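## Task

Move every nut and bolt into the bin labelled X, leaving all other items on the table. No item may stick out past any bin's walls, and every bin must end up standing flat on the table. The result only counts if it holds without the robot supporting anything. Finish by opening the grippers and pulling the arms away.

## Robot and tools

ROBOT. There are two FANUC CRX-5iA arms, left_arm and right_arm. Each carries a two-finger parallel gripper that opens to 50 mm. Their bases sit in the scene frame at left_arm (-0.015, +0.410, 0) with quat_wxyz (+0.998, 0, 0, -0.057) and right_arm (+0.050, -0.352, 0) with quat_wxyz (+1.000, 0, 0, -0.008).

FRAME. A single scene frame is used for everything. Its origin is on the table surface midway between the arms, +z is up, +x points out across the table, and left_arm is on the +y side. The names left and right are not image directions. On each gripper, the fingers extend along its own +z and close along its own x. end_effector_position is the midpoint between the pads; the fingertips extend 17.5 mm past it. A pure rotation command pivots about that point. A flat plate projects roughly 9 cm toward the gripper's -y and rotates with it. Reported hand positions can be slightly wrong, more so at long reach.

ROW FORMAT. Every motion command uses a row of 20 numbers, always for both arms: left x, y, z, qw, qx, qy, qz, left gripper position, force_limit, speed, then the same ten for the right arm. x, y, z are an absolute target in metres in the scene frame; the quaternion is an absolute orientation, w first. The last three per arm lie in [-1, 1]. Gripper position: +1 fully open, about -0.65 pads touching, -1 to grasp (closes until blocked). force_limit: -1 about 20 N, 0 about 102 N, +1 about 185 N per pad (final force may be up to ~17 % higher). speed: -1 about 20 mm/s, 0 about 85, +1 about 150. To keep an arm or gripper unchanged, resend its exact last pose and its last three gripper numbers; a 0 is a real command. Keep the orientation fixed by resending the same quaternion rather than the drifted one in results.

TOOLS.
execute_actions(actions): a list of actions; each action is a list of up to 15 rows, one row per 1/30 s step. If fewer than 15 rows, the last row repeats to fill the 0.5 s action. An empty list just reports state and images. Each step the commanded pose is clipped to within 70 mm and 16 degrees of the measured one, so far targets take several actions; after an action the arm stops at its last clipped pose. A target more than 0.6 m from the gripper along any of its axes gets the action refused for both arms; a malformed call, or a first action failing that check, moves nothing.
move(target, speed, blocking): target is one 20-number row. The gripper follows a straight path to it, both arms finishing together, lasting 0.5 to 10 s. speed is path top speed in m/s, 0.002 to 0.5 (default 0.25); rotation up to twice that in rad/s. Finger numbers are applied at the start. Paths ignore obstacles and the other arm, and grippers can lag, stray or overshoot speed near full extension. blocking=false returns after 0.5 s; until a result shows the end, use wait or stop before sending anything else. The extra 'move:' line reports the ending (done, off_target, moving, held, fault) and limits (paced = pose was clipped; held = some steps were blocked, after which the arm may jump fast), plus each gripper's distance from its target.
wait(seconds): 0 to 10; arms hold their last command; returns early if a running move ends.
stop(): brakes a running move; fingers continue.
zoom_image(camera, region): camera is cam_high, cam_low, cam_left_wrist or cam_right_wrist (each 896x504); region [x0, y0, x1, y1] in pixels, at most 504 by 504.
read_manual(section): only "licences"; no motion.
finished_scene(scene): integer 1 or 2; ends that scene irreversibly and reveals the next task.

RESULTS. The state line gives each gripper's position and quat_wxyz. 'Hand target' lines show where the controller is now steering. 'pose unreachable' means a clearance check altered or blocked that arm. Step readings list positions at some steps; HELD marks steps where an arm's command was held back. object_status: 0 moving, 1 blocked while opening, 2 blocked while closing (a grasp), 3 reached the command or pads met (usually nothing held). Opening in mm is roughly (250 - position_measured) x 0.202. MOTOR HOT warns of heating from holding loads; OVER-TEMPERATURE FAULT means the arm is braked until cool.

GRASPING. Send -1 and keep sending it, then confirm status 2. Any new position number resets status to 0 briefly. New force_limit or speed only apply after the position changes by 0.01 or more; to loosen, open first. Fingers re-close if the grip is lost, except after gripping at force_limit -1, which keeps reporting 2 even when empty. Objects may occasionally be tugged or pushed by an outside disturbance.

LIMITS AND CAUTIONS. Joint ranges (rad): waist ±3.491, shoulder ±3.140, elbow -1.187 to 4.328, forearm roll ±3.316, wrist pitch ±3.140, wrist roll ±3.927. Load limits: 142 N m for waist, shoulder, elbow; 35.6 N m for the three wrist joints, including carried weight. Reaching a load limit, or 150 N of outside force, faults the arm for 10 s and drops the rest of the call. The arms are stiff, so aim only to contact, not beyond, firm surfaces; faster contact hits harder. Never let the arms collide or push each other. Avoid drops, slips, slams and knocking anything off the table, which fails the task.

Each tool is called after ">>>" in YAML: its name, and indented under it one key for each argument.

## Session

>>> execute_actions:
  actions: []

Scene clock: 0.00 s.
left_arm: end_effector_position=(+0.5444, -0.2009, +0.1830) position_measured=3 object_status=3 end_effector_quat_wxyz=(+0.331, +0.659, -0.295, +0.607) | right_arm: end_effector_position=(+0.5286, -0.3129, +0.1920) position_measured=3 object_status=3 end_effector_quat_wxyz=(-0.523, -0.295, +0.793, +0.105)
Joint positions: left_arm=[-0.474  0.543 -0.202 -0.493  0.762 -1.137] | right_arm=[ 0.32   0.952  0.846 -0.244 -2.57   1.854]
Joint velocities: left_arm=[-0.001  0.    -0.    -0.001 -0.002 -0.   ] | right_arm=[-0.     0.     0.     0.     0.     0.001]
Hand target (left_arm): +0.544, -0.201, +0.183; +0.331, +0.659, -0.295, +0.607
Hand target (right_arm): +0.529, -0.313, +0.192; -0.523, -0.295, +0.793, +0.105

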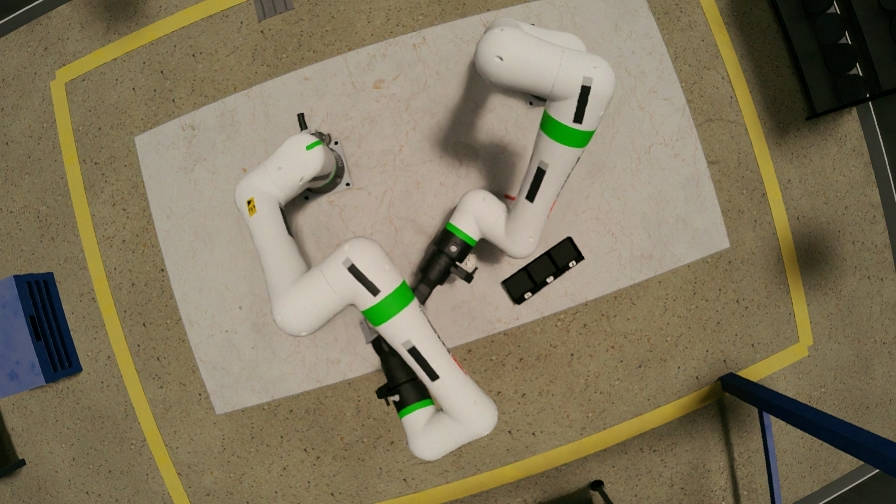

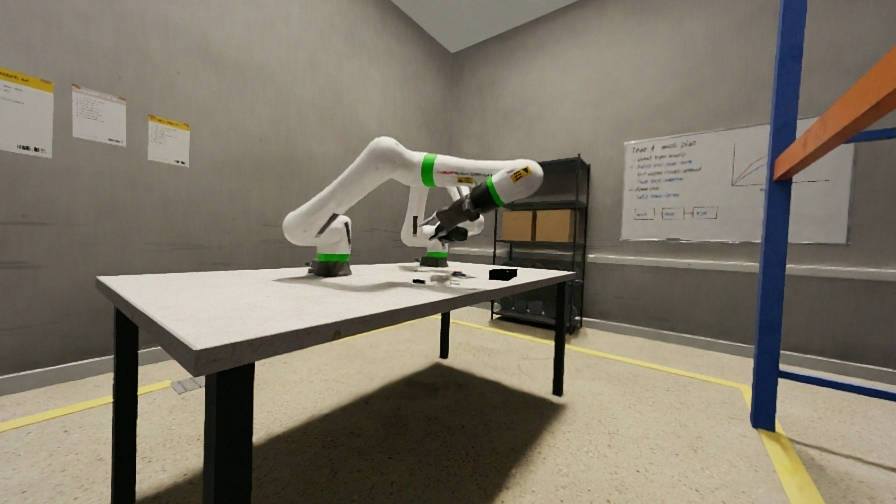

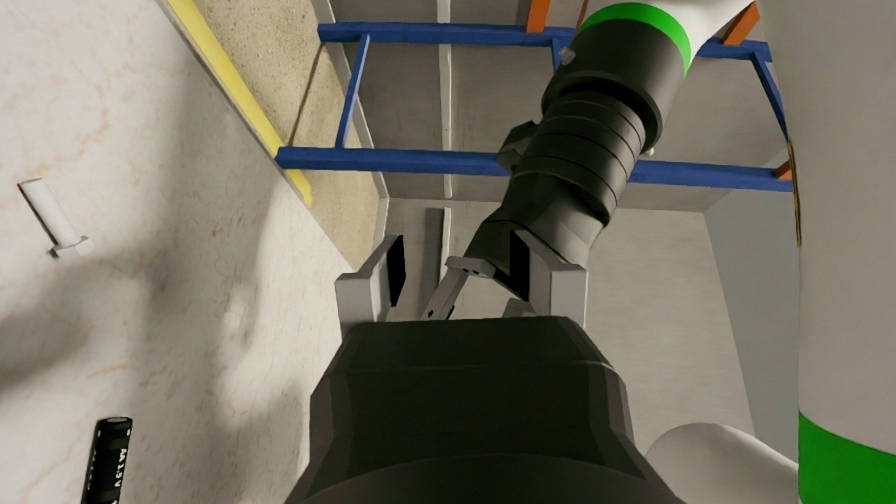

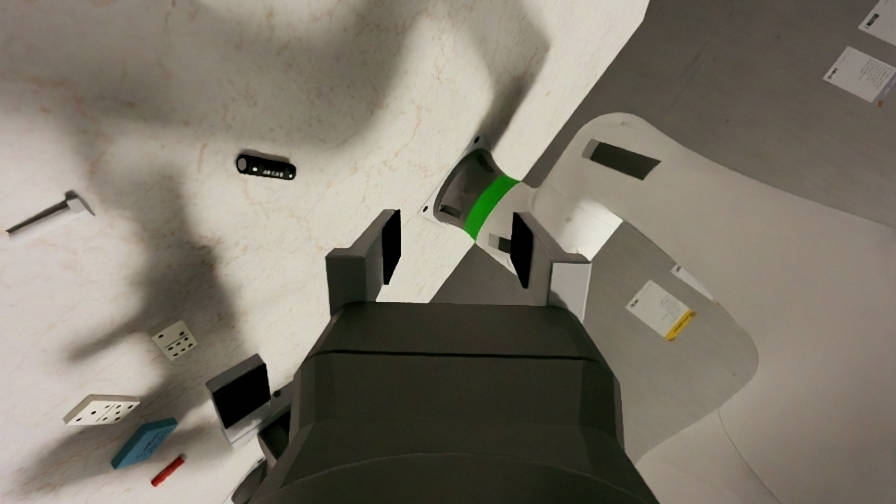

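>>> zoom_image:
  camera: "cam_high"
  region: [340, 170, 620, 420]

>>> zoom_image:
  camera: "cam_low"
  region: [380, 250, 540, 300]

>>> zoom_image:
  camera: "cam_right_wrist"
  region: [0, 130, 330, 504]

>>> zoom_image:
  camera: "cam_high"
  region: [490, 225, 600, 315]

Region (340, 170, 620, 420) of cam_high's 896x504 image, scaled by 1.800, with more detail than that image has; it fills the top 450 rows of this view, and the rest is white.

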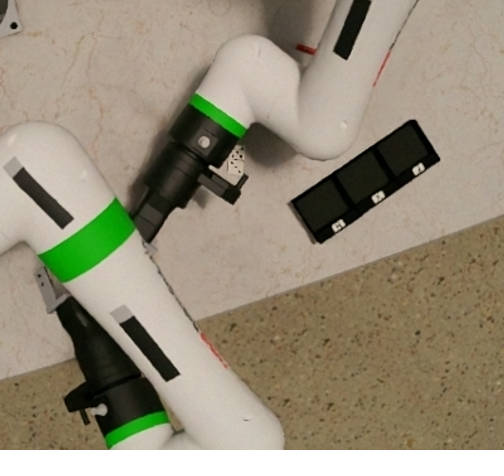

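Region (380, 250, 540, 300) of cam_low's 896x504 image, scaled by 3.150, with more detail than that image has; it fills the top 158 rows of this view, and the rest is white.

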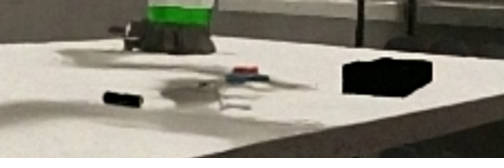

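Region (0, 130, 330, 504) of cam_right_wrist's 896x504 image, scaled by 1.348, with more detail than that image has; it fills the left 445 columns of this view, and the rest is white.

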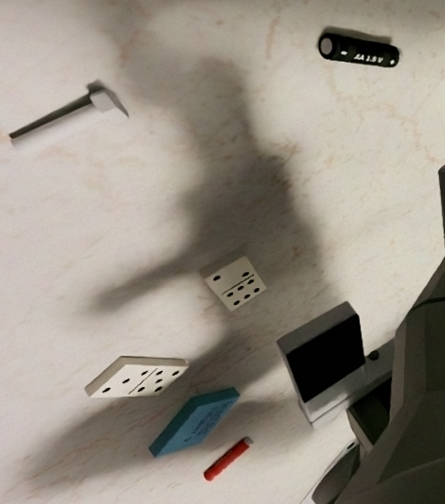

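Region (490, 225, 600, 315) of cam_high's 896x504 image, scaled by 4.582, with more detail than that image has; it fills the top 412 rows of this view, and the rest is white.

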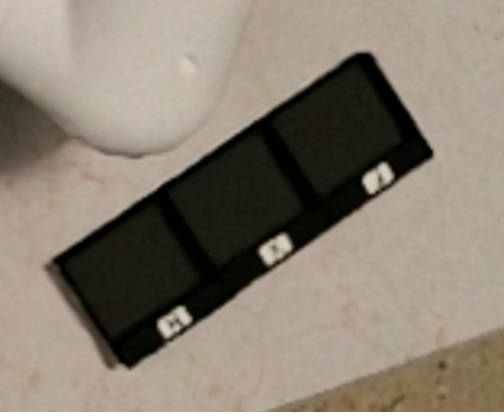

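>>> zoom_image:
  camera: "cam_high"
  region: [516, 255, 586, 305]

>>> zoom_image:
  camera: "cam_left_wrist"
  region: [0, 150, 160, 290]

Region (516, 255, 586, 305) of cam_high's 896x504 image, scaled by 7.200, with more detail than that image has; it fills the top 360 rows of this view, and the rest is white.

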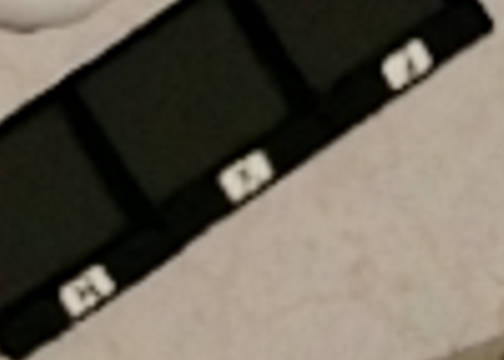

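Region (0, 150, 160, 290) of cam_left_wrist's 896x504 image, scaled by 3.150, with more detail than that image has; it fills the top 441 rows of this view, and the rest is white.

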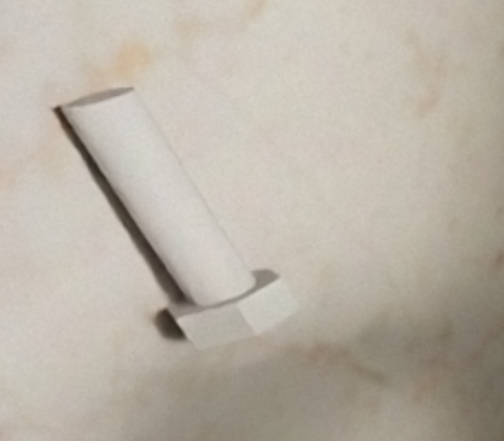

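>>> move:
  target: [0.664, 0.591, 0.19, -0.0470, 0.7143, 0.1053, 0.6898, 1, 0, 0, 0.55, -0.194, 0.12, 0, 0.3173, 0.9483, 0, 1, -0.4, 0.5]
  speed: 0.45

Scene clock: 85.93 s.
left_arm: end_effector_position=(+0.6629, +0.5902, +0.1905) position_measured=3 object_status=3 end_effector_quat_wxyz=(-0.045, +0.715, +0.107, +0.690) | right_arm: end_effector_position=(+0.5500, -0.1946, +0.1194) position_measured=3 object_status=3 end_effector_quat_wxyz=(+0.000, +0.317, +0.948, -0.000)
Joint positions: left_arm=[ 0.668  0.311 -0.575 -0.443  0.889 -1.213] | right_arm=[ 0.591  0.294 -0.014  0.001 -1.263  0.351]
Joint velocities: left_arm=[ 0.     0.001 -0.001  0.001  0.001  0.   ] | right_arm=[ 0.001 -0.001  0.     0.001  0.001 -0.001]
Hand target (left_arm): +0.663, +0.590, +0.190; -0.045, +0.715, +0.107, +0.690
Hand target (right_arm): +0.550, -0.195, +0.119; +0.000, +0.317, +0.948, -0.000
Off the commanded pose (left_arm): 0.001 m, 0 deg.
Off the commanded pose (right_arm): 0.001 m, 0 deg.
move: done

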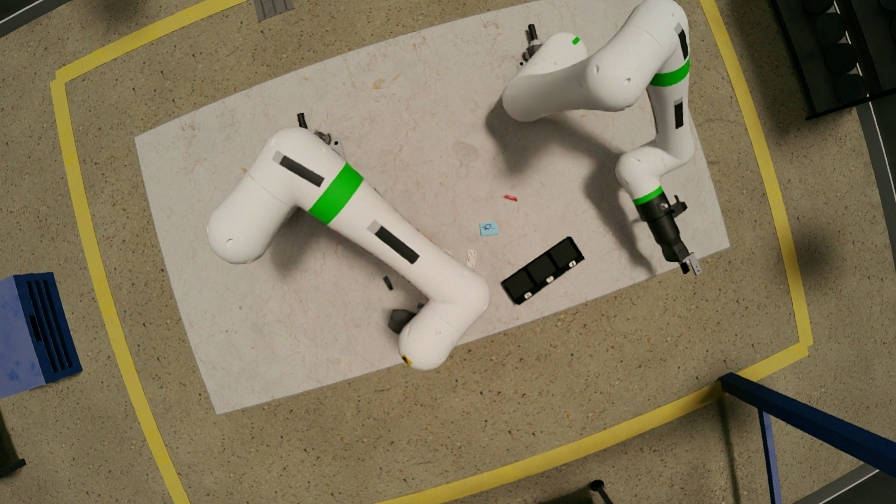

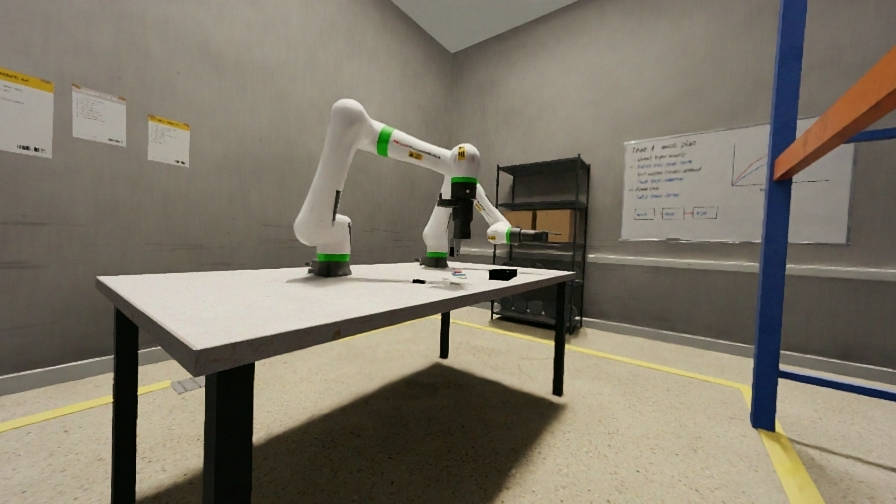

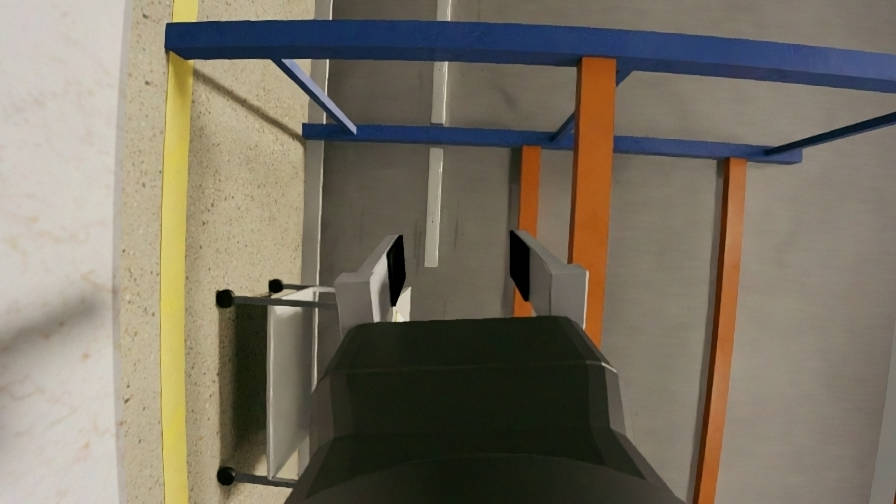

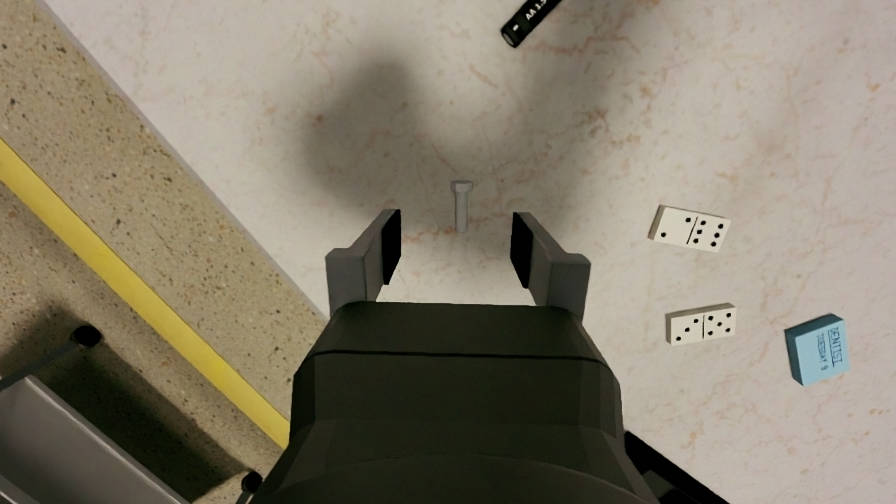

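>>> zoom_image:
  camera: "cam_right_wrist"
  region: [370, 165, 550, 305]

>>> zoom_image:
  camera: "cam_high"
  region: [340, 100, 640, 330]

Region (370, 165, 550, 305) of cam_right_wrist's 896x504 image, scaled by 2.800, with more detail than that image has.

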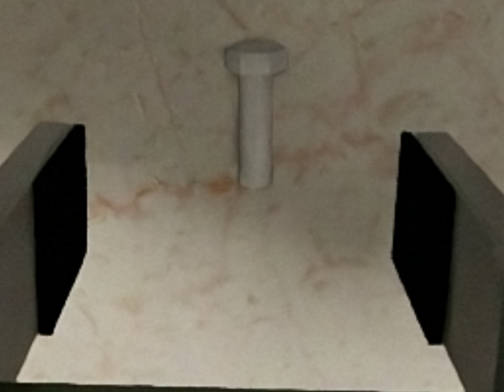

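Region (340, 100, 640, 330) of cam_high's 896x504 image, scaled by 1.680, with more detail than that image has; it fills the top 386 rows of this view, and the rest is white.

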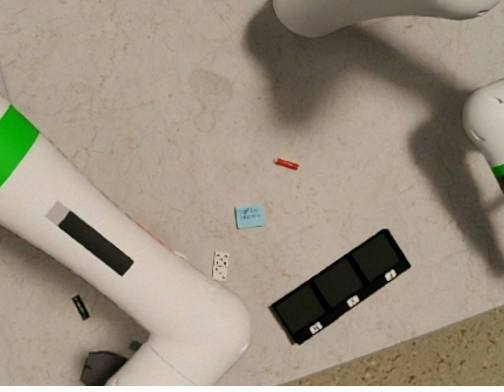

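>>> move:
  target: [0.664, 0.591, 0.19, -0.0470, 0.7143, 0.1053, 0.6898, 1, 0, 0, 0.5538, -0.1824, 0.0215, 0, 0.3173, 0.9483, 0, 0.4, -0.4, 0.5]
  speed: 0.12

Scene clock: 114.23 s.
left_arm: end_effector_position=(+0.6640, +0.5910, +0.1900) position_measured=3 object_status=3 end_effector_quat_wxyz=(-0.047, +0.715, +0.105, +0.690) | right_arm: end_effector_position=(+0.5537, -0.1824, +0.0216) position_measured=92 object_status=3 end_effector_quat_wxyz=(-0.000, +0.317, +0.948, +0.000)
Joint positions: left_arm=[ 0.668  0.316 -0.572 -0.443  0.891 -1.218] | right_arm=[ 0.606  0.407 -0.108 -0.    -1.056  0.336]
Joint velocities: left_arm=[-0.001 -0.    -0.    -0.001 -0.001  0.001] | right_arm=[ 0.     0.002  0.001 -0.    -0.    -0.002]
Hand target (left_arm): +0.664, +0.591, +0.190; -0.047, +0.715, +0.105, +0.690
Hand target (right_arm): +0.554, -0.182, +0.022; -0.000, +0.317, +0.948, +0.000
Off the commanded pose (left_arm): 0.000 m, 0 deg.
Off the commanded pose (right_arm): 0.000 m, 0 deg.
move: done

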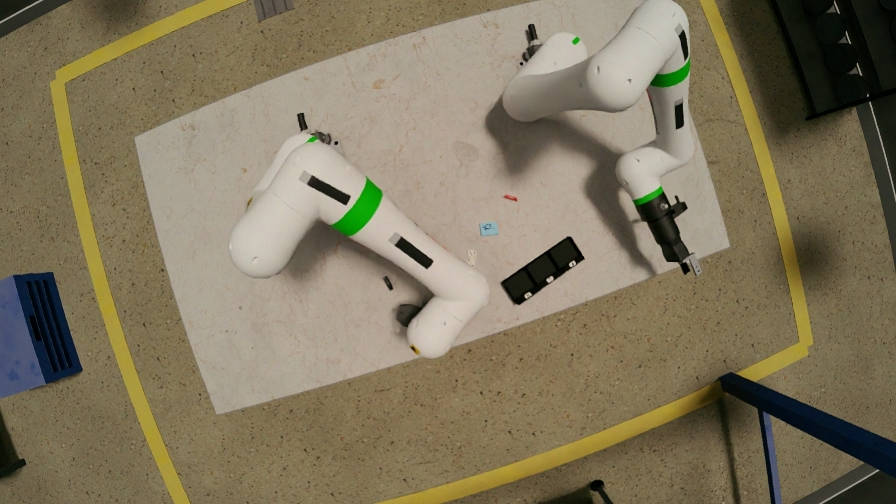

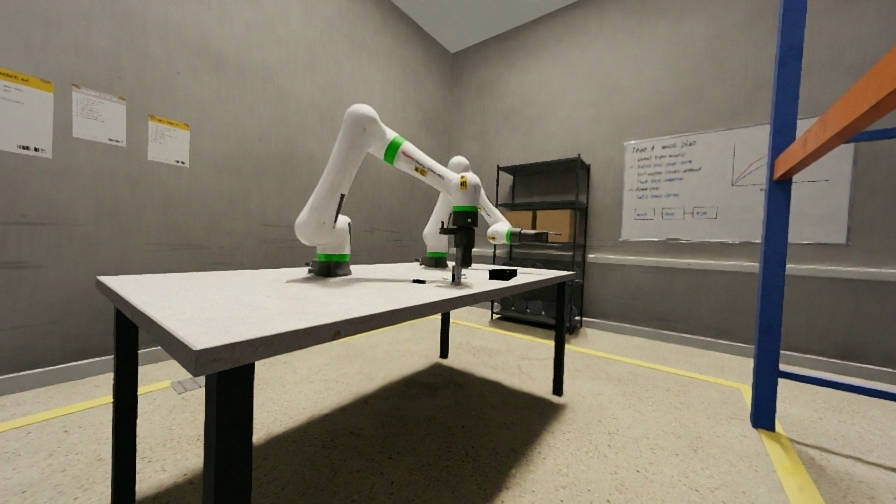

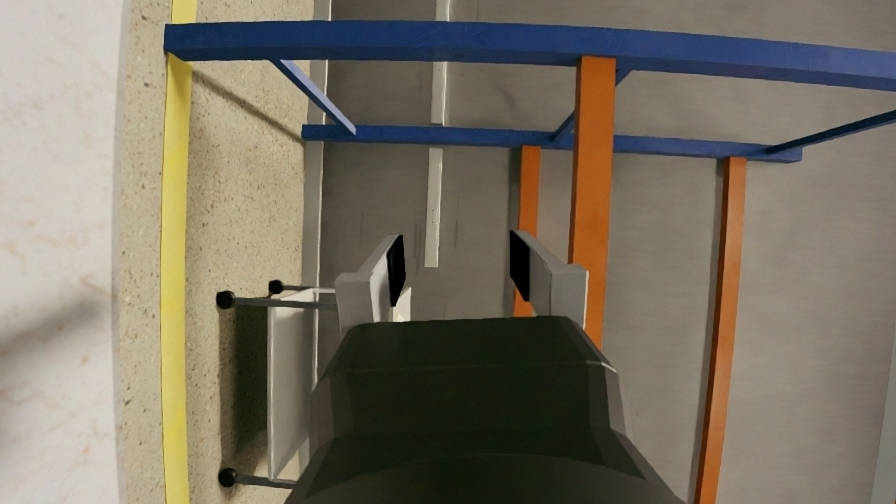

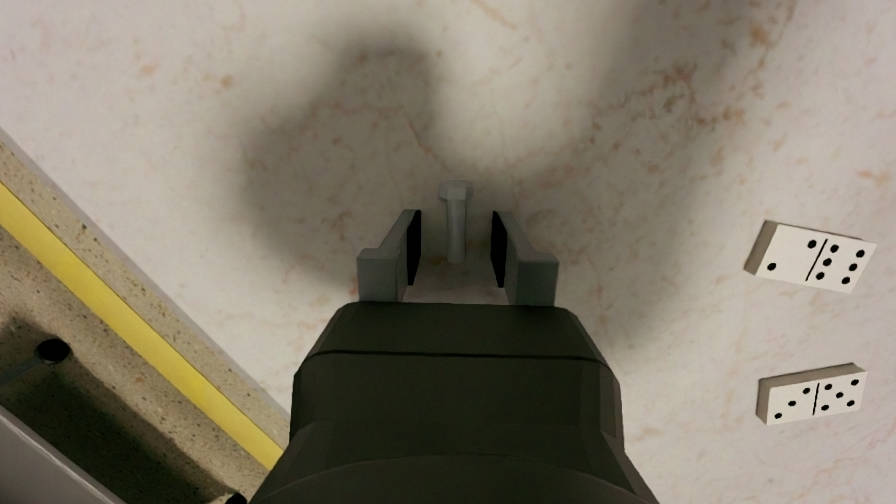

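>>> zoom_image:
  camera: "cam_right_wrist"
  region: [390, 170, 530, 300]

>>> zoom_image:
  camera: "cam_low"
  region: [434, 258, 482, 294]

Region (390, 170, 530, 300) of cam_right_wrist's 896x504 image, scaled by 3.600, with more detail than that image has; it fills the top 468 rows of this view, and the rest is white.

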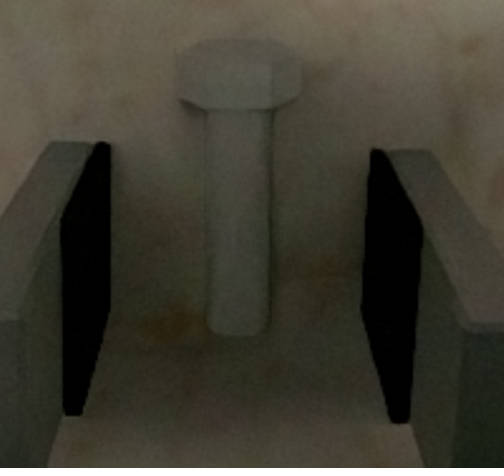

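Region (434, 258, 482, 294) of cam_low's 896x504 image, scaled by 10.500, with more detail than that image has; it fills the top 378 rows of this view, and the rest is white.

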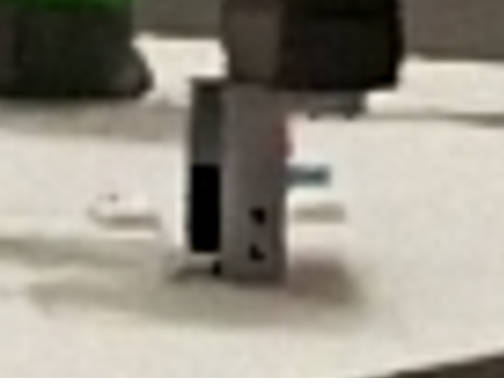

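>>> execute_actions:
  actions:
    - [[0.664, 0.591, 0.19, -0.0470, 0.7143, 0.1053, 0.6898, 1, 0, 0, 0.5534, -0.1829, 0.0210, 0, 0.3173, 0.9483, 0, 0.4, -0.4, 0.5],[0.664, 0.591, 0.19, -0.0470, 0.7143, 0.1053, 0.6898, 1, 0, 0, 0.5530, -0.1834, 0.0205, 0, 0.3173, 0.9483, 0, 0.4, -0.4, 0.5],[0.664, 0.591, 0.19, -0.0470, 0.7143, 0.1053, 0.6898, 1, 0, 0, 0.5526, -0.1839, 0.0200, 0, 0.3173, 0.9483, 0, 0.4, -0.4, 0.5],[0.664, 0.591, 0.19, -0.0470, 0.7143, 0.1053, 0.6898, 1, 0, 0, 0.5523, -0.1844, 0.0195, 0, 0.3173, 0.9483, 0, 0.4, -0.4, 0.5],[0.664, 0.591, 0.19, -0.0470, 0.7143, 0.1053, 0.6898, 1, 0, 0, 0.5520, -0.1848, 0.0192, 0, 0.3173, 0.9483, 0, 0.4, -0.4, 0.5],[0.664, 0.591, 0.19, -0.0470, 0.7143, 0.1053, 0.6898, 1, 0, 0, 0.5520, -0.1848, 0.0192, 0, 0.3173, 0.9483, 0, 0.4, -0.4, 0.5],[0.664, 0.591, 0.19, -0.0470, 0.7143, 0.1053, 0.6898, 1, 0, 0, 0.5520, -0.1848, 0.0192, 0, 0.3173, 0.9483, 0, -1, -0.4, 0.0]]

Scene clock: 131.20 s.
left_arm: end_effector_position=(+0.6640, +0.5910, +0.1900) position_measured=3 object_status=3 end_effector_quat_wxyz=(-0.047, +0.715, +0.105, +0.690) | right_arm: end_effector_position=(+0.5520, -0.1848, +0.0192) position_measured=213 object_status=0 end_effector_quat_wxyz=(-0.000, +0.317, +0.948, +0.000)
Joint positions: left_arm=[ 0.668  0.316 -0.572 -0.443  0.891 -1.218] | right_arm=[ 0.604  0.405 -0.118 -0.    -1.048  0.338]
Joint velocities: left_arm=[-0.001 -0.    -0.    -0.001  0.002  0.001] | right_arm=[-0.    -0.    -0.001 -0.001  0.     0.001]
Hand target (left_arm): +0.664, +0.591, +0.190; -0.047, +0.715, +0.105, +0.690
Hand target (right_arm): +0.552, -0.185, +0.019; -0.000, +0.317, +0.948, +0.000
Off the commanded pose (left_arm): 0.000 m, 0 deg.
Off the commanded pose (right_arm): 0.000 m, 0 deg.
Step readings (end_effector_position):
0: left_arm (+0.6640, +0.5910, +0.1900) | right_arm (+0.5537, -0.1824, +0.0216)
1: left_arm (+0.6640, +0.5910, +0.1900) | right_arm (+0.5537, -0.1824, +0.0215)
2: left_arm (+0.6640, +0.5910, +0.1900) | right_arm (+0.5535, -0.1826, +0.0212)
4: left_arm (+0.6640, +0.5910, +0.1900) | right_arm (+0.5527, -0.1833, +0.0202)
8: left_arm (+0.6640, +0.5910, +0.1900) | right_arm (+0.5520, -0.1847, +0.0192)
15: end_effector_position above

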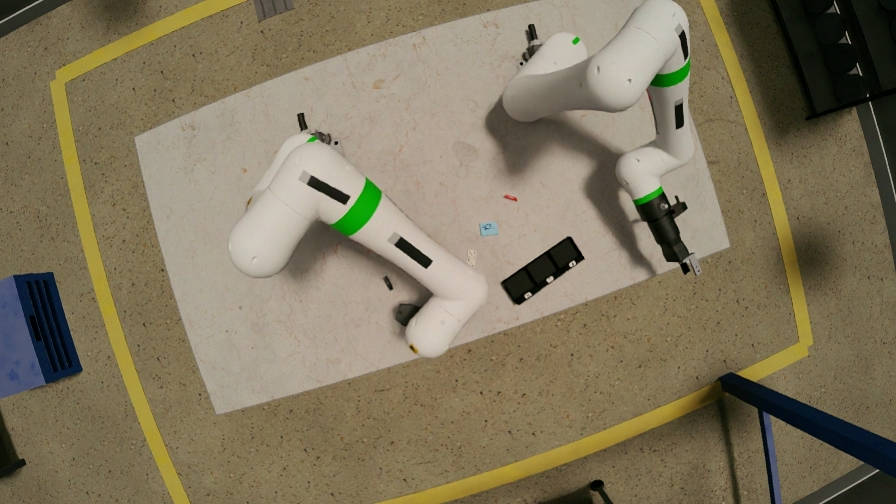

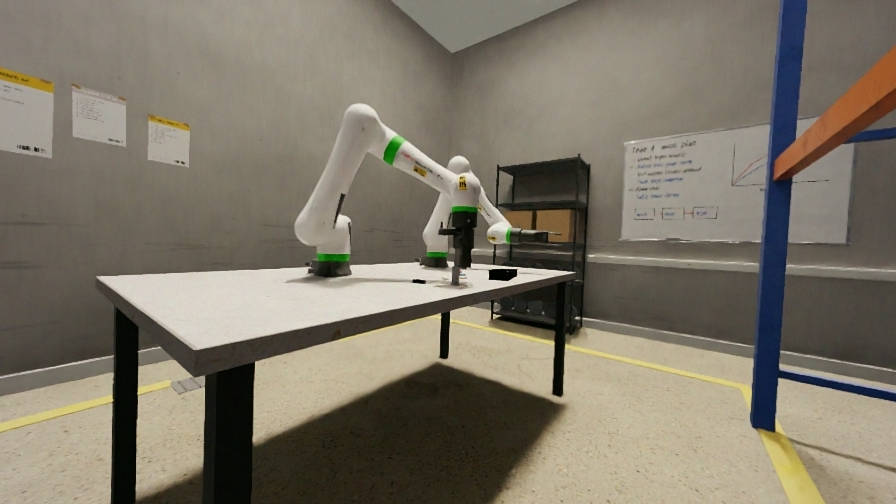

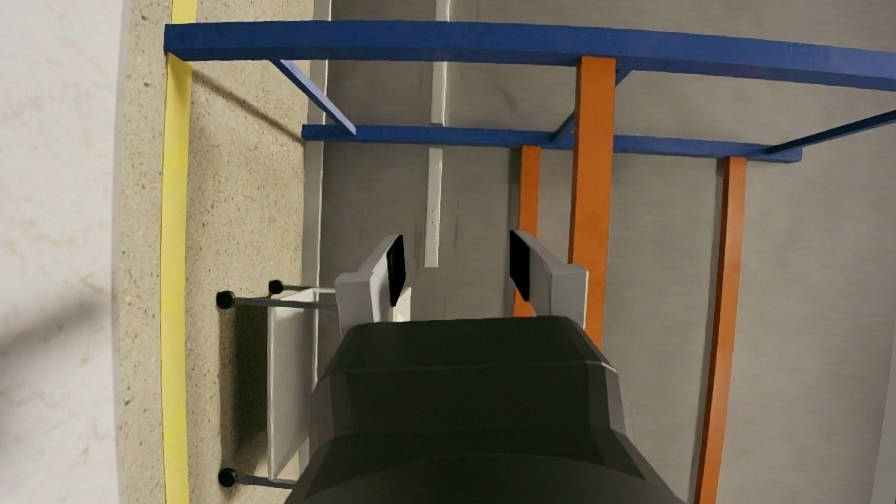

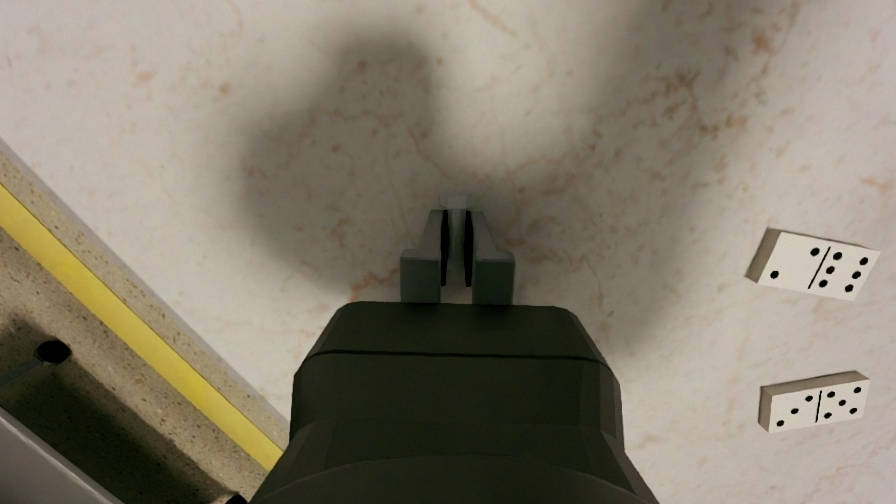

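>>> execute_actions:
  actions: []

Scene clock: 132.80 s.
left_arm: end_effector_position=(+0.6640, +0.5910, +0.1900) position_measured=3 object_status=3 end_effector_quat_wxyz=(-0.047, +0.715, +0.105, +0.690) | right_arm: end_effector_position=(+0.5520, -0.1848, +0.0192) position_measured=225 object_status=2 end_effector_quat_wxyz=(-0.000, +0.317, +0.948, +0.000)
Joint positions: left_arm=[ 0.668  0.316 -0.572 -0.443  0.891 -1.218] | right_arm=[ 0.604  0.405 -0.118 -0.    -1.048  0.338]
Joint velocities: left_arm=[-0.    -0.    -0.     0.    -0.001 -0.   ] | right_arm=[ 0.     0.    -0.002 -0.     0.     0.002]
Hand target (left_arm): +0.664, +0.591, +0.190; -0.047, +0.715, +0.105, +0.690
Hand target (right_arm): +0.552, -0.185, +0.019; -0.000, +0.317, +0.948, +0.000
Off the commanded pose (left_arm): 0.000 m, 0 deg.
Off the commanded pose (right_arm): 0.000 m, 0 deg.

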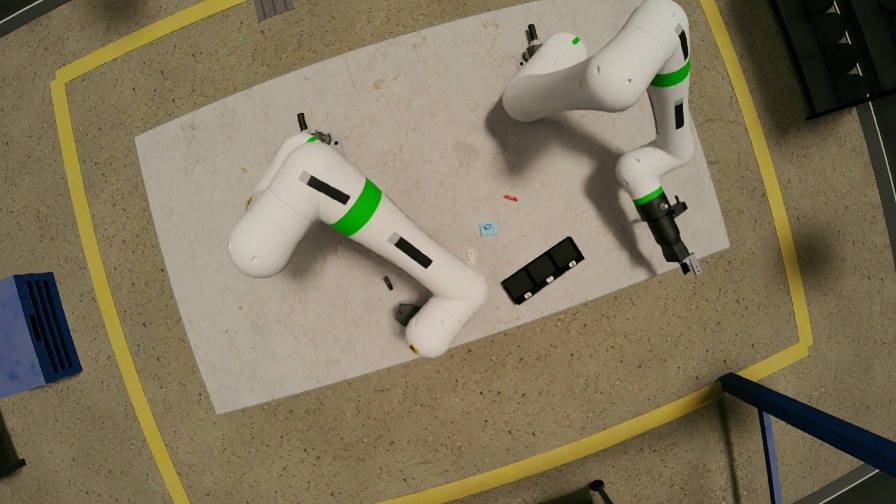

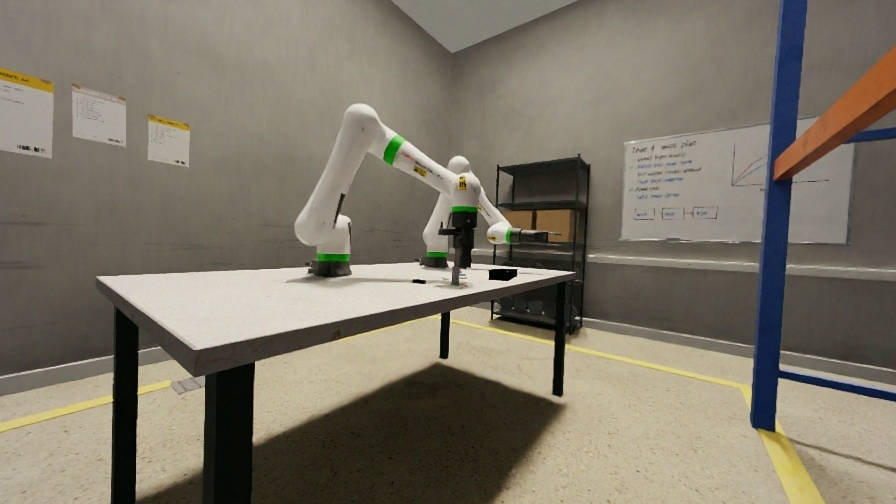

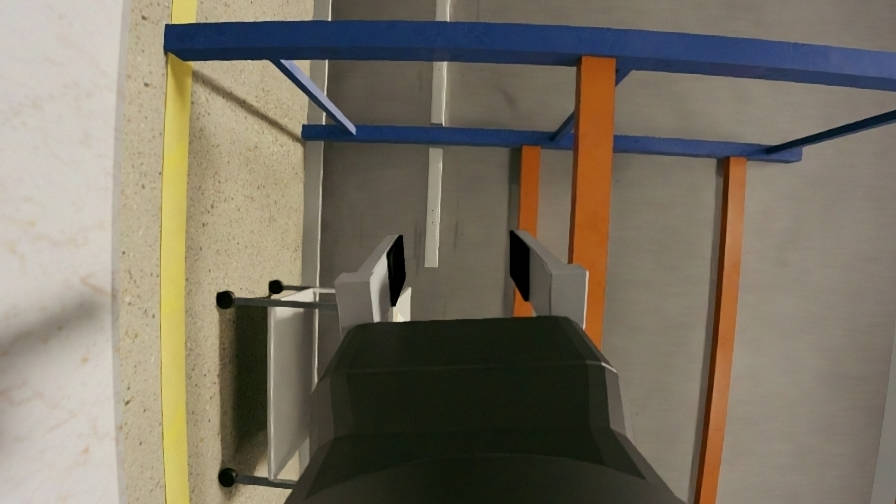

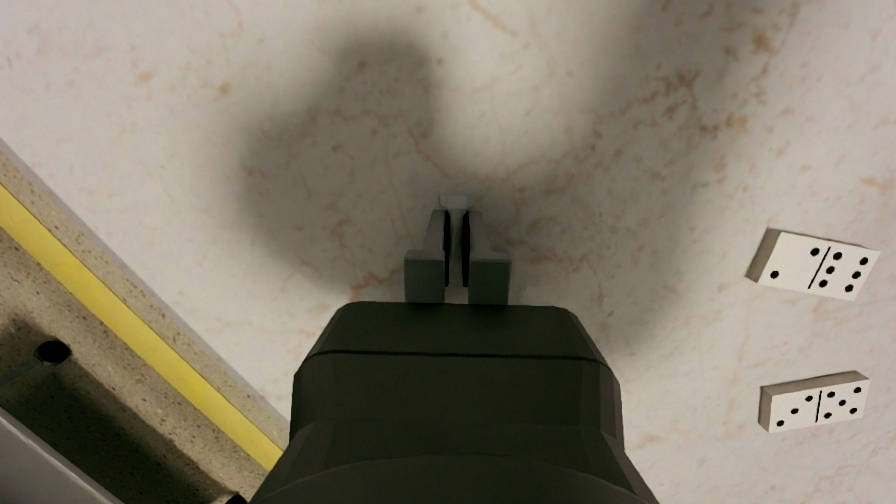

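>>> execute_actions:
  actions:
    - [[0.664,0.591,0.19,-0.047,0.7143,0.1053,0.6898,1,0,0,0.552,-0.1848,0.0193,0,0.3173,0.9483,0,-1,-0.4,0],[0.664,0.591,0.19,-0.047,0.7143,0.1053,0.6898,1,0,0,0.552,-0.1845,0.0197,0,0.3169,0.9485,0,-1,-0.4,0],[0.664,0.591,0.19,-0.047,0.7143,0.1053,0.6898,1,0,0,0.552,-0.1838,0.0208,0,0.3161,0.9487,0,-1,-0.4,0],[0.664,0.591,0.19,-0.047,0.7143,0.1053,0.6898,1,0,0,0.552,-0.1824,0.0226,0,0.3145,0.9493,0,-1,-0.4,0],[0.664,0.591,0.19,-0.047,0.7143,0.1053,0.6898,1,0,0,0.552,-0.1803,0.0254,0,0.3122,0.95,0,-1,-0.4,0],[0.664,0.591,0.19,-0.047,0.7143,0.1053,0.6898,1,0,0,0.552,-0.1774,0.029,0,0.3087,0.9512,0,-1,-0.4,0],[0.664,0.591,0.19,-0.047,0.7143,0.1053,0.6898,1,0,0,0.552,-0.1734,0.0336,0,0.3042,0.9526,0,-1,-0.4,0],[0.664,0.591,0.19,-0.047,0.7143,0.1053,0.6898,1,0,0,0.552,-0.1684,0.0389,0,0.2984,0.9545,0,-1,-0.4,0],[0.664,0.591,0.19,-0.047,0.7143,0.1053,0.6898,1,0,0,0.552,-0.1624,0.0448,0,0.2914,0.9566,0,-1,-0.4,0],[0.664,0.591,0.19,-0.047,0.7143,0.1053,0.6898,1,0,0,0.552,-0.1552,0.0513,0,0.283,0.9591,0,-1,-0.4,0],[0.664,0.591,0.19,-0.047,0.7143,0.1053,0.6898,1,0,0,0.552,-0.147,0.0579,0,0.2733,0.9619,0,-1,-0.4,0],[0.664,0.591,0.19,-0.047,0.7143,0.1053,0.6898,1,0,0,0.552,-0.1376,0.0646,0,0.2624,0.965,0,-1,-0.4,0],[0.664,0.591,0.19,-0.047,0.7143,0.1053,0.6898,1,0,0,0.552,-0.1272,0.0712,0,0.2502,0.9682,0,-1,-0.4,0],[0.664,0.591,0.19,-0.047,0.7143,0.1053,0.6898,1,0,0,0.552,-0.1158,0.0774,0,0.2367,0.9716,0,-1,-0.4,0],[0.664,0.591,0.19,-0.047,0.7143,0.1053,0.6898,1,0,0,0.552,-0.1035,0.083,0,0.2221,0.975,0,-1,-0.4,0]]
    - [[0.664,0.591,0.19,-0.047,0.7143,0.1053,0.6898,1,0,0,0.552,-0.0904,0.088,0,0.2065,0.9784,0,-1,-0.4,0],[0.664,0.591,0.19,-0.047,0.7143,0.1053,0.6898,1,0,0,0.552,-0.0765,0.0921,0,0.19,0.9818,0,-1,-0.4,0],[0.664,0.591,0.19,-0.047,0.7143,0.1053,0.6898,1,0,0,0.552,-0.0619,0.0953,0,0.1724,0.985,0,-1,-0.4,0],[0.664,0.591,0.19,-0.047,0.7143,0.1053,0.6898,1,0,0,0.552,-0.0468,0.0976,0,0.1542,0.988,0,-1,-0.4,0],[0.664,0.591,0.19,-0.047,0.7143,0.1053,0.6898,1,0,0,0.5515,-0.0312,0.0991,0,0.1355,0.9908,0,-1,-0.4,0],[0.664,0.591,0.19,-0.047,0.7143,0.1053,0.6898,1,0,0,0.5515,-0.0153,0.0998,0,0.1163,0.9932,0,-1,-0.4,0],[0.664,0.591,0.19,-0.047,0.7143,0.1053,0.6898,1,0,0,0.5515,0.0007,0.1,0,0.0969,0.9953,0,-1,-0.4,0],[0.664,0.591,0.19,-0.047,0.7143,0.1053,0.6898,1,0,0,0.5515,0.0169,0.1,0,0.0774,0.997,0,-1,-0.4,0],[0.664,0.591,0.19,-0.047,0.7143,0.1053,0.6898,1,0,0,0.5515,0.0329,0.1,0,0.0579,0.9983,0,-1,-0.4,0],[0.664,0.591,0.19,-0.047,0.7143,0.1053,0.6898,1,0,0,0.551,0.0488,0.1,0,0.0386,0.9993,0,-1,-0.4,0],[0.664,0.591,0.19,-0.047,0.7143,0.1053,0.6898,1,0,0,0.551,0.0644,0.1,0,0.0197,0.9998,0,-1,-0.4,0],[0.664,0.591,0.19,-0.047,0.7143,0.1053,0.6898,1,0,0,0.551,0.0795,0.1,0,0.0012,1.0,0,-1,-0.4,0],[0.664,0.591,0.19,-0.047,0.7143,0.1053,0.6898,1,0,0,0.551,0.0941,0.1,0,-0.0166,0.9999,0,-1,-0.4,0],[0.664,0.591,0.19,-0.047,0.7143,0.1053,0.6898,1,0,0,0.551,0.108,0.1,0,-0.0335,0.9994,0,-1,-0.4,0],[0.664,0.591,0.19,-0.047,0.7143,0.1053,0.6898,1,0,0,0.551,0.1211,0.1,0,-0.0494,0.9988,0,-1,-0.4,0]]
    - [[0.664,0.591,0.19,-0.047,0.7143,0.1053,0.6898,1,0,0,0.551,0.1334,0.1,0,-0.0644,0.9979,0,-1,-0.4,0],[0.664,0.591,0.19,-0.047,0.7143,0.1053,0.6898,1,0,0,0.551,0.1448,0.1,0,-0.0783,0.9969,0,-1,-0.4,0],[0.664,0.591,0.19,-0.047,0.7143,0.1053,0.6898,1,0,0,0.551,0.1552,0.1,0,-0.0908,0.9959,0,-1,-0.4,0],[0.664,0.591,0.19,-0.047,0.7143,0.1053,0.6898,1,0,0,0.551,0.1646,0.1,0,-0.1021,0.9948,0,-1,-0.4,0],[0.664,0.591,0.19,-0.047,0.7143,0.1053,0.6898,1,0,0,0.551,0.1728,0.1,0,-0.1122,0.9937,0,-1,-0.4,0],[0.664,0.591,0.19,-0.047,0.7143,0.1053,0.6898,1,0,0,0.551,0.18,0.1,0,-0.1208,0.9927,0,-1,-0.4,0],[0.664,0.591,0.19,-0.047,0.7143,0.1053,0.6898,1,0,0,0.551,0.186,0.1,0,-0.1281,0.9918,0,-1,-0.4,0],[0.664,0.591,0.19,-0.047,0.7143,0.1053,0.6898,1,0,0,0.551,0.191,0.1,0,-0.1342,0.991,0,-1,-0.4,0],[0.664,0.591,0.19,-0.047,0.7143,0.1053,0.6898,1,0,0,0.551,0.195,0.1,0,-0.1388,0.9903,0,-1,-0.4,0],[0.664,0.591,0.19,-0.047,0.7143,0.1053,0.6898,1,0,0,0.551,0.1979,0.1,0,-0.1425,0.9898,0,-1,-0.4,0],[0.664,0.591,0.19,-0.047,0.7143,0.1053,0.6898,1,0,0,0.551,0.2,0.1,0,-0.1449,0.9894,0,-1,-0.4,0],[0.664,0.591,0.19,-0.047,0.7143,0.1053,0.6898,1,0,0,0.551,0.2014,0.1,0,-0.1466,0.9892,0,-1,-0.4,0],[0.664,0.591,0.19,-0.047,0.7143,0.1053,0.6898,1,0,0,0.551,0.2021,0.1,0,-0.1475,0.9891,0,-1,-0.4,0],[0.664,0.591,0.19,-0.047,0.7143,0.1053,0.6898,1,0,0,0.551,0.2024,0.1,0,-0.1478,0.989,0,-1,-0.4,0],[0.664,0.591,0.19,-0.047,0.7143,0.1053,0.6898,1,0,0,0.551,0.2024,0.1,0,-0.1478,0.989,0,-1,-0.4,0]]

Scene clock: 210.53 s.
left_arm: end_effector_position=(+0.6640, +0.5910, +0.1900) position_measured=3 object_status=3 end_effector_quat_wxyz=(-0.047, +0.715, +0.105, +0.690) | right_arm: end_effector_position=(+0.5497, +0.1973, +0.0999) position_measured=225 object_status=2 end_effector_quat_wxyz=(+0.007, -0.143, +0.990, +0.004)
Joint positions: left_arm=[ 0.668  0.316 -0.572 -0.443  0.891 -1.218] | right_arm=[ 1.054  0.859  0.799  0.005 -1.497  0.821]
Joint velocities: left_arm=[-0.001  0.     0.    -0.    -0.001  0.001] | right_arm=[ 0.027  0.353  0.62  -0.045 -0.369  0.143]
Hand target (left_arm): +0.664, +0.591, +0.190; -0.047, +0.715, +0.105, +0.690
Hand target (right_arm): +0.551, +0.202, +0.100; +0.002, -0.148, +0.989, +0.001
Off the commanded pose (left_arm): 0.000 m, 0 deg.
Off the commanded pose (right_arm): 0.005 m, 1 deg.
Step readings (end_effector_position; steps 1 to 15: 1st action; 16 to 30: 2nd action; 31 to 45: 3rd action):
0: left_arm (+0.6640, +0.5910, +0.1900) | right_arm (+0.5520, -0.1848, +0.0192)
1: left_arm (+0.6640, +0.5910, +0.1900) | right_arm (+0.5520, -0.1848, +0.0192)
2: left_arm (+0.6640, +0.5910, +0.1900) | right_arm (+0.5520, -0.1848, +0.0192)
4: left_arm (+0.6640, +0.5910, +0.1900) | right_arm (+0.5521, -0.1844, +0.0201)
8: left_arm (+0.6640, +0.5910, +0.1900) | right_arm (+0.5520, -0.1771, +0.0292)
15: left_arm (+0.6640, +0.5910, +0.1900) | right_arm (+0.5519, -0.1345, +0.0661)
16: left_arm (+0.6640, +0.5910, +0.1900) | right_arm (+0.5518, -0.1249, +0.0723)
17: left_arm (+0.6640, +0.5910, +0.1900) | right_arm (+0.5517, -0.1145, +0.0780)
19: left_arm (+0.6640, +0.5910, +0.1900) | right_arm (+0.5510, -0.0915, +0.0872)
23: left_arm (+0.6640, +0.5910, +0.1900) | right_arm (+0.5490, -0.0377, +0.0974)
30: left_arm (+0.6640, +0.5910, +0.1900) | right_arm (+0.5464, +0.0614, +0.1006)
31: left_arm (+0.6640, +0.5910, +0.1900) | right_arm (+0.5462, +0.0748, +0.1007)
32: left_arm (+0.6640, +0.5910, +0.1900) | right_arm (+0.5461, +0.0880, +0.1007)
34: left_arm (+0.6640, +0.5910, +0.1900) | right_arm (+0.5458, +0.1135, +0.1007)
38: left_arm (+0.6640, +0.5910, +0.1900) | right_arm (+0.5466, +0.1565, +0.1004)
45: end_effector_position above

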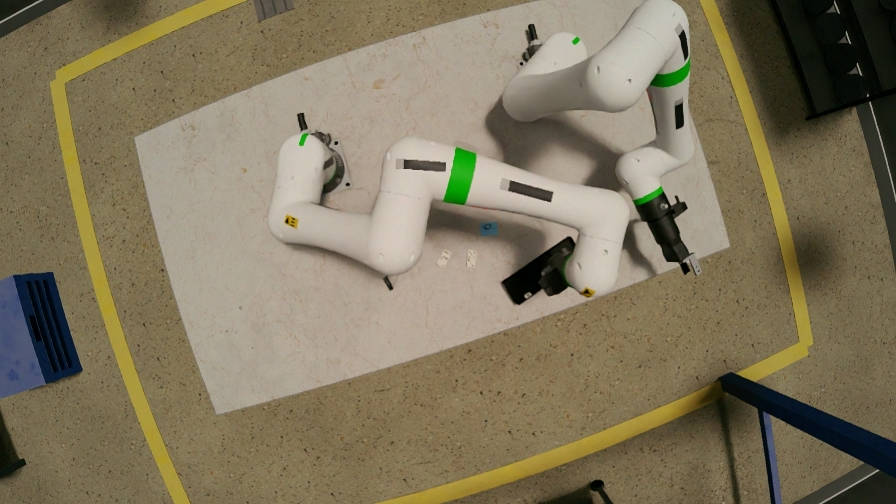

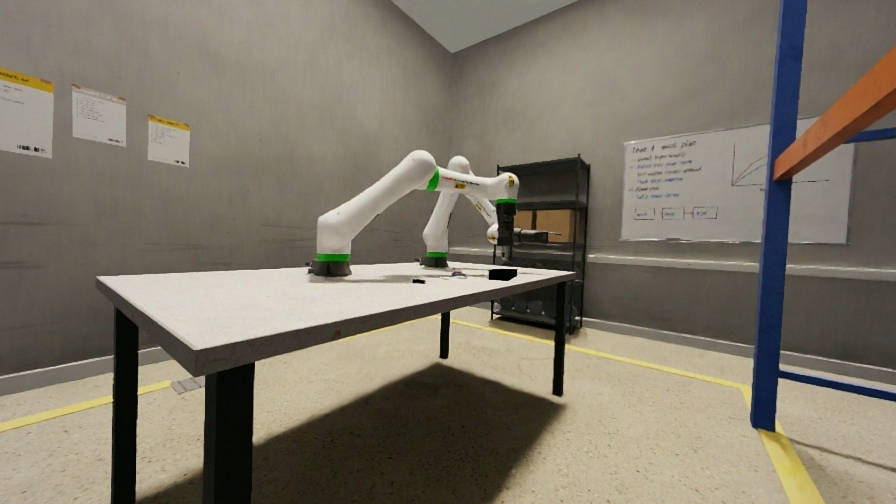

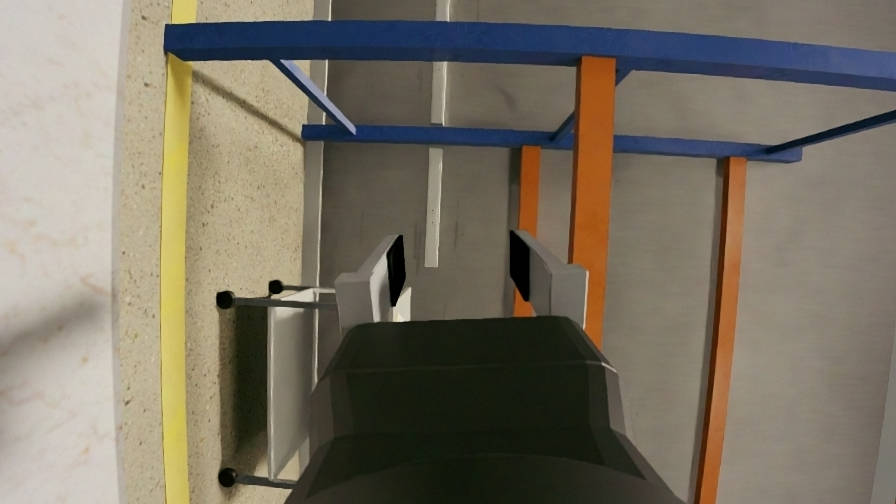

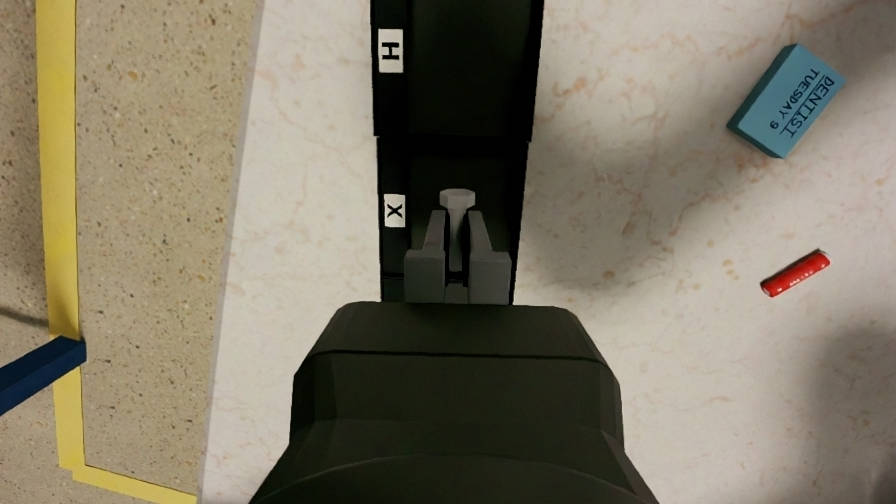

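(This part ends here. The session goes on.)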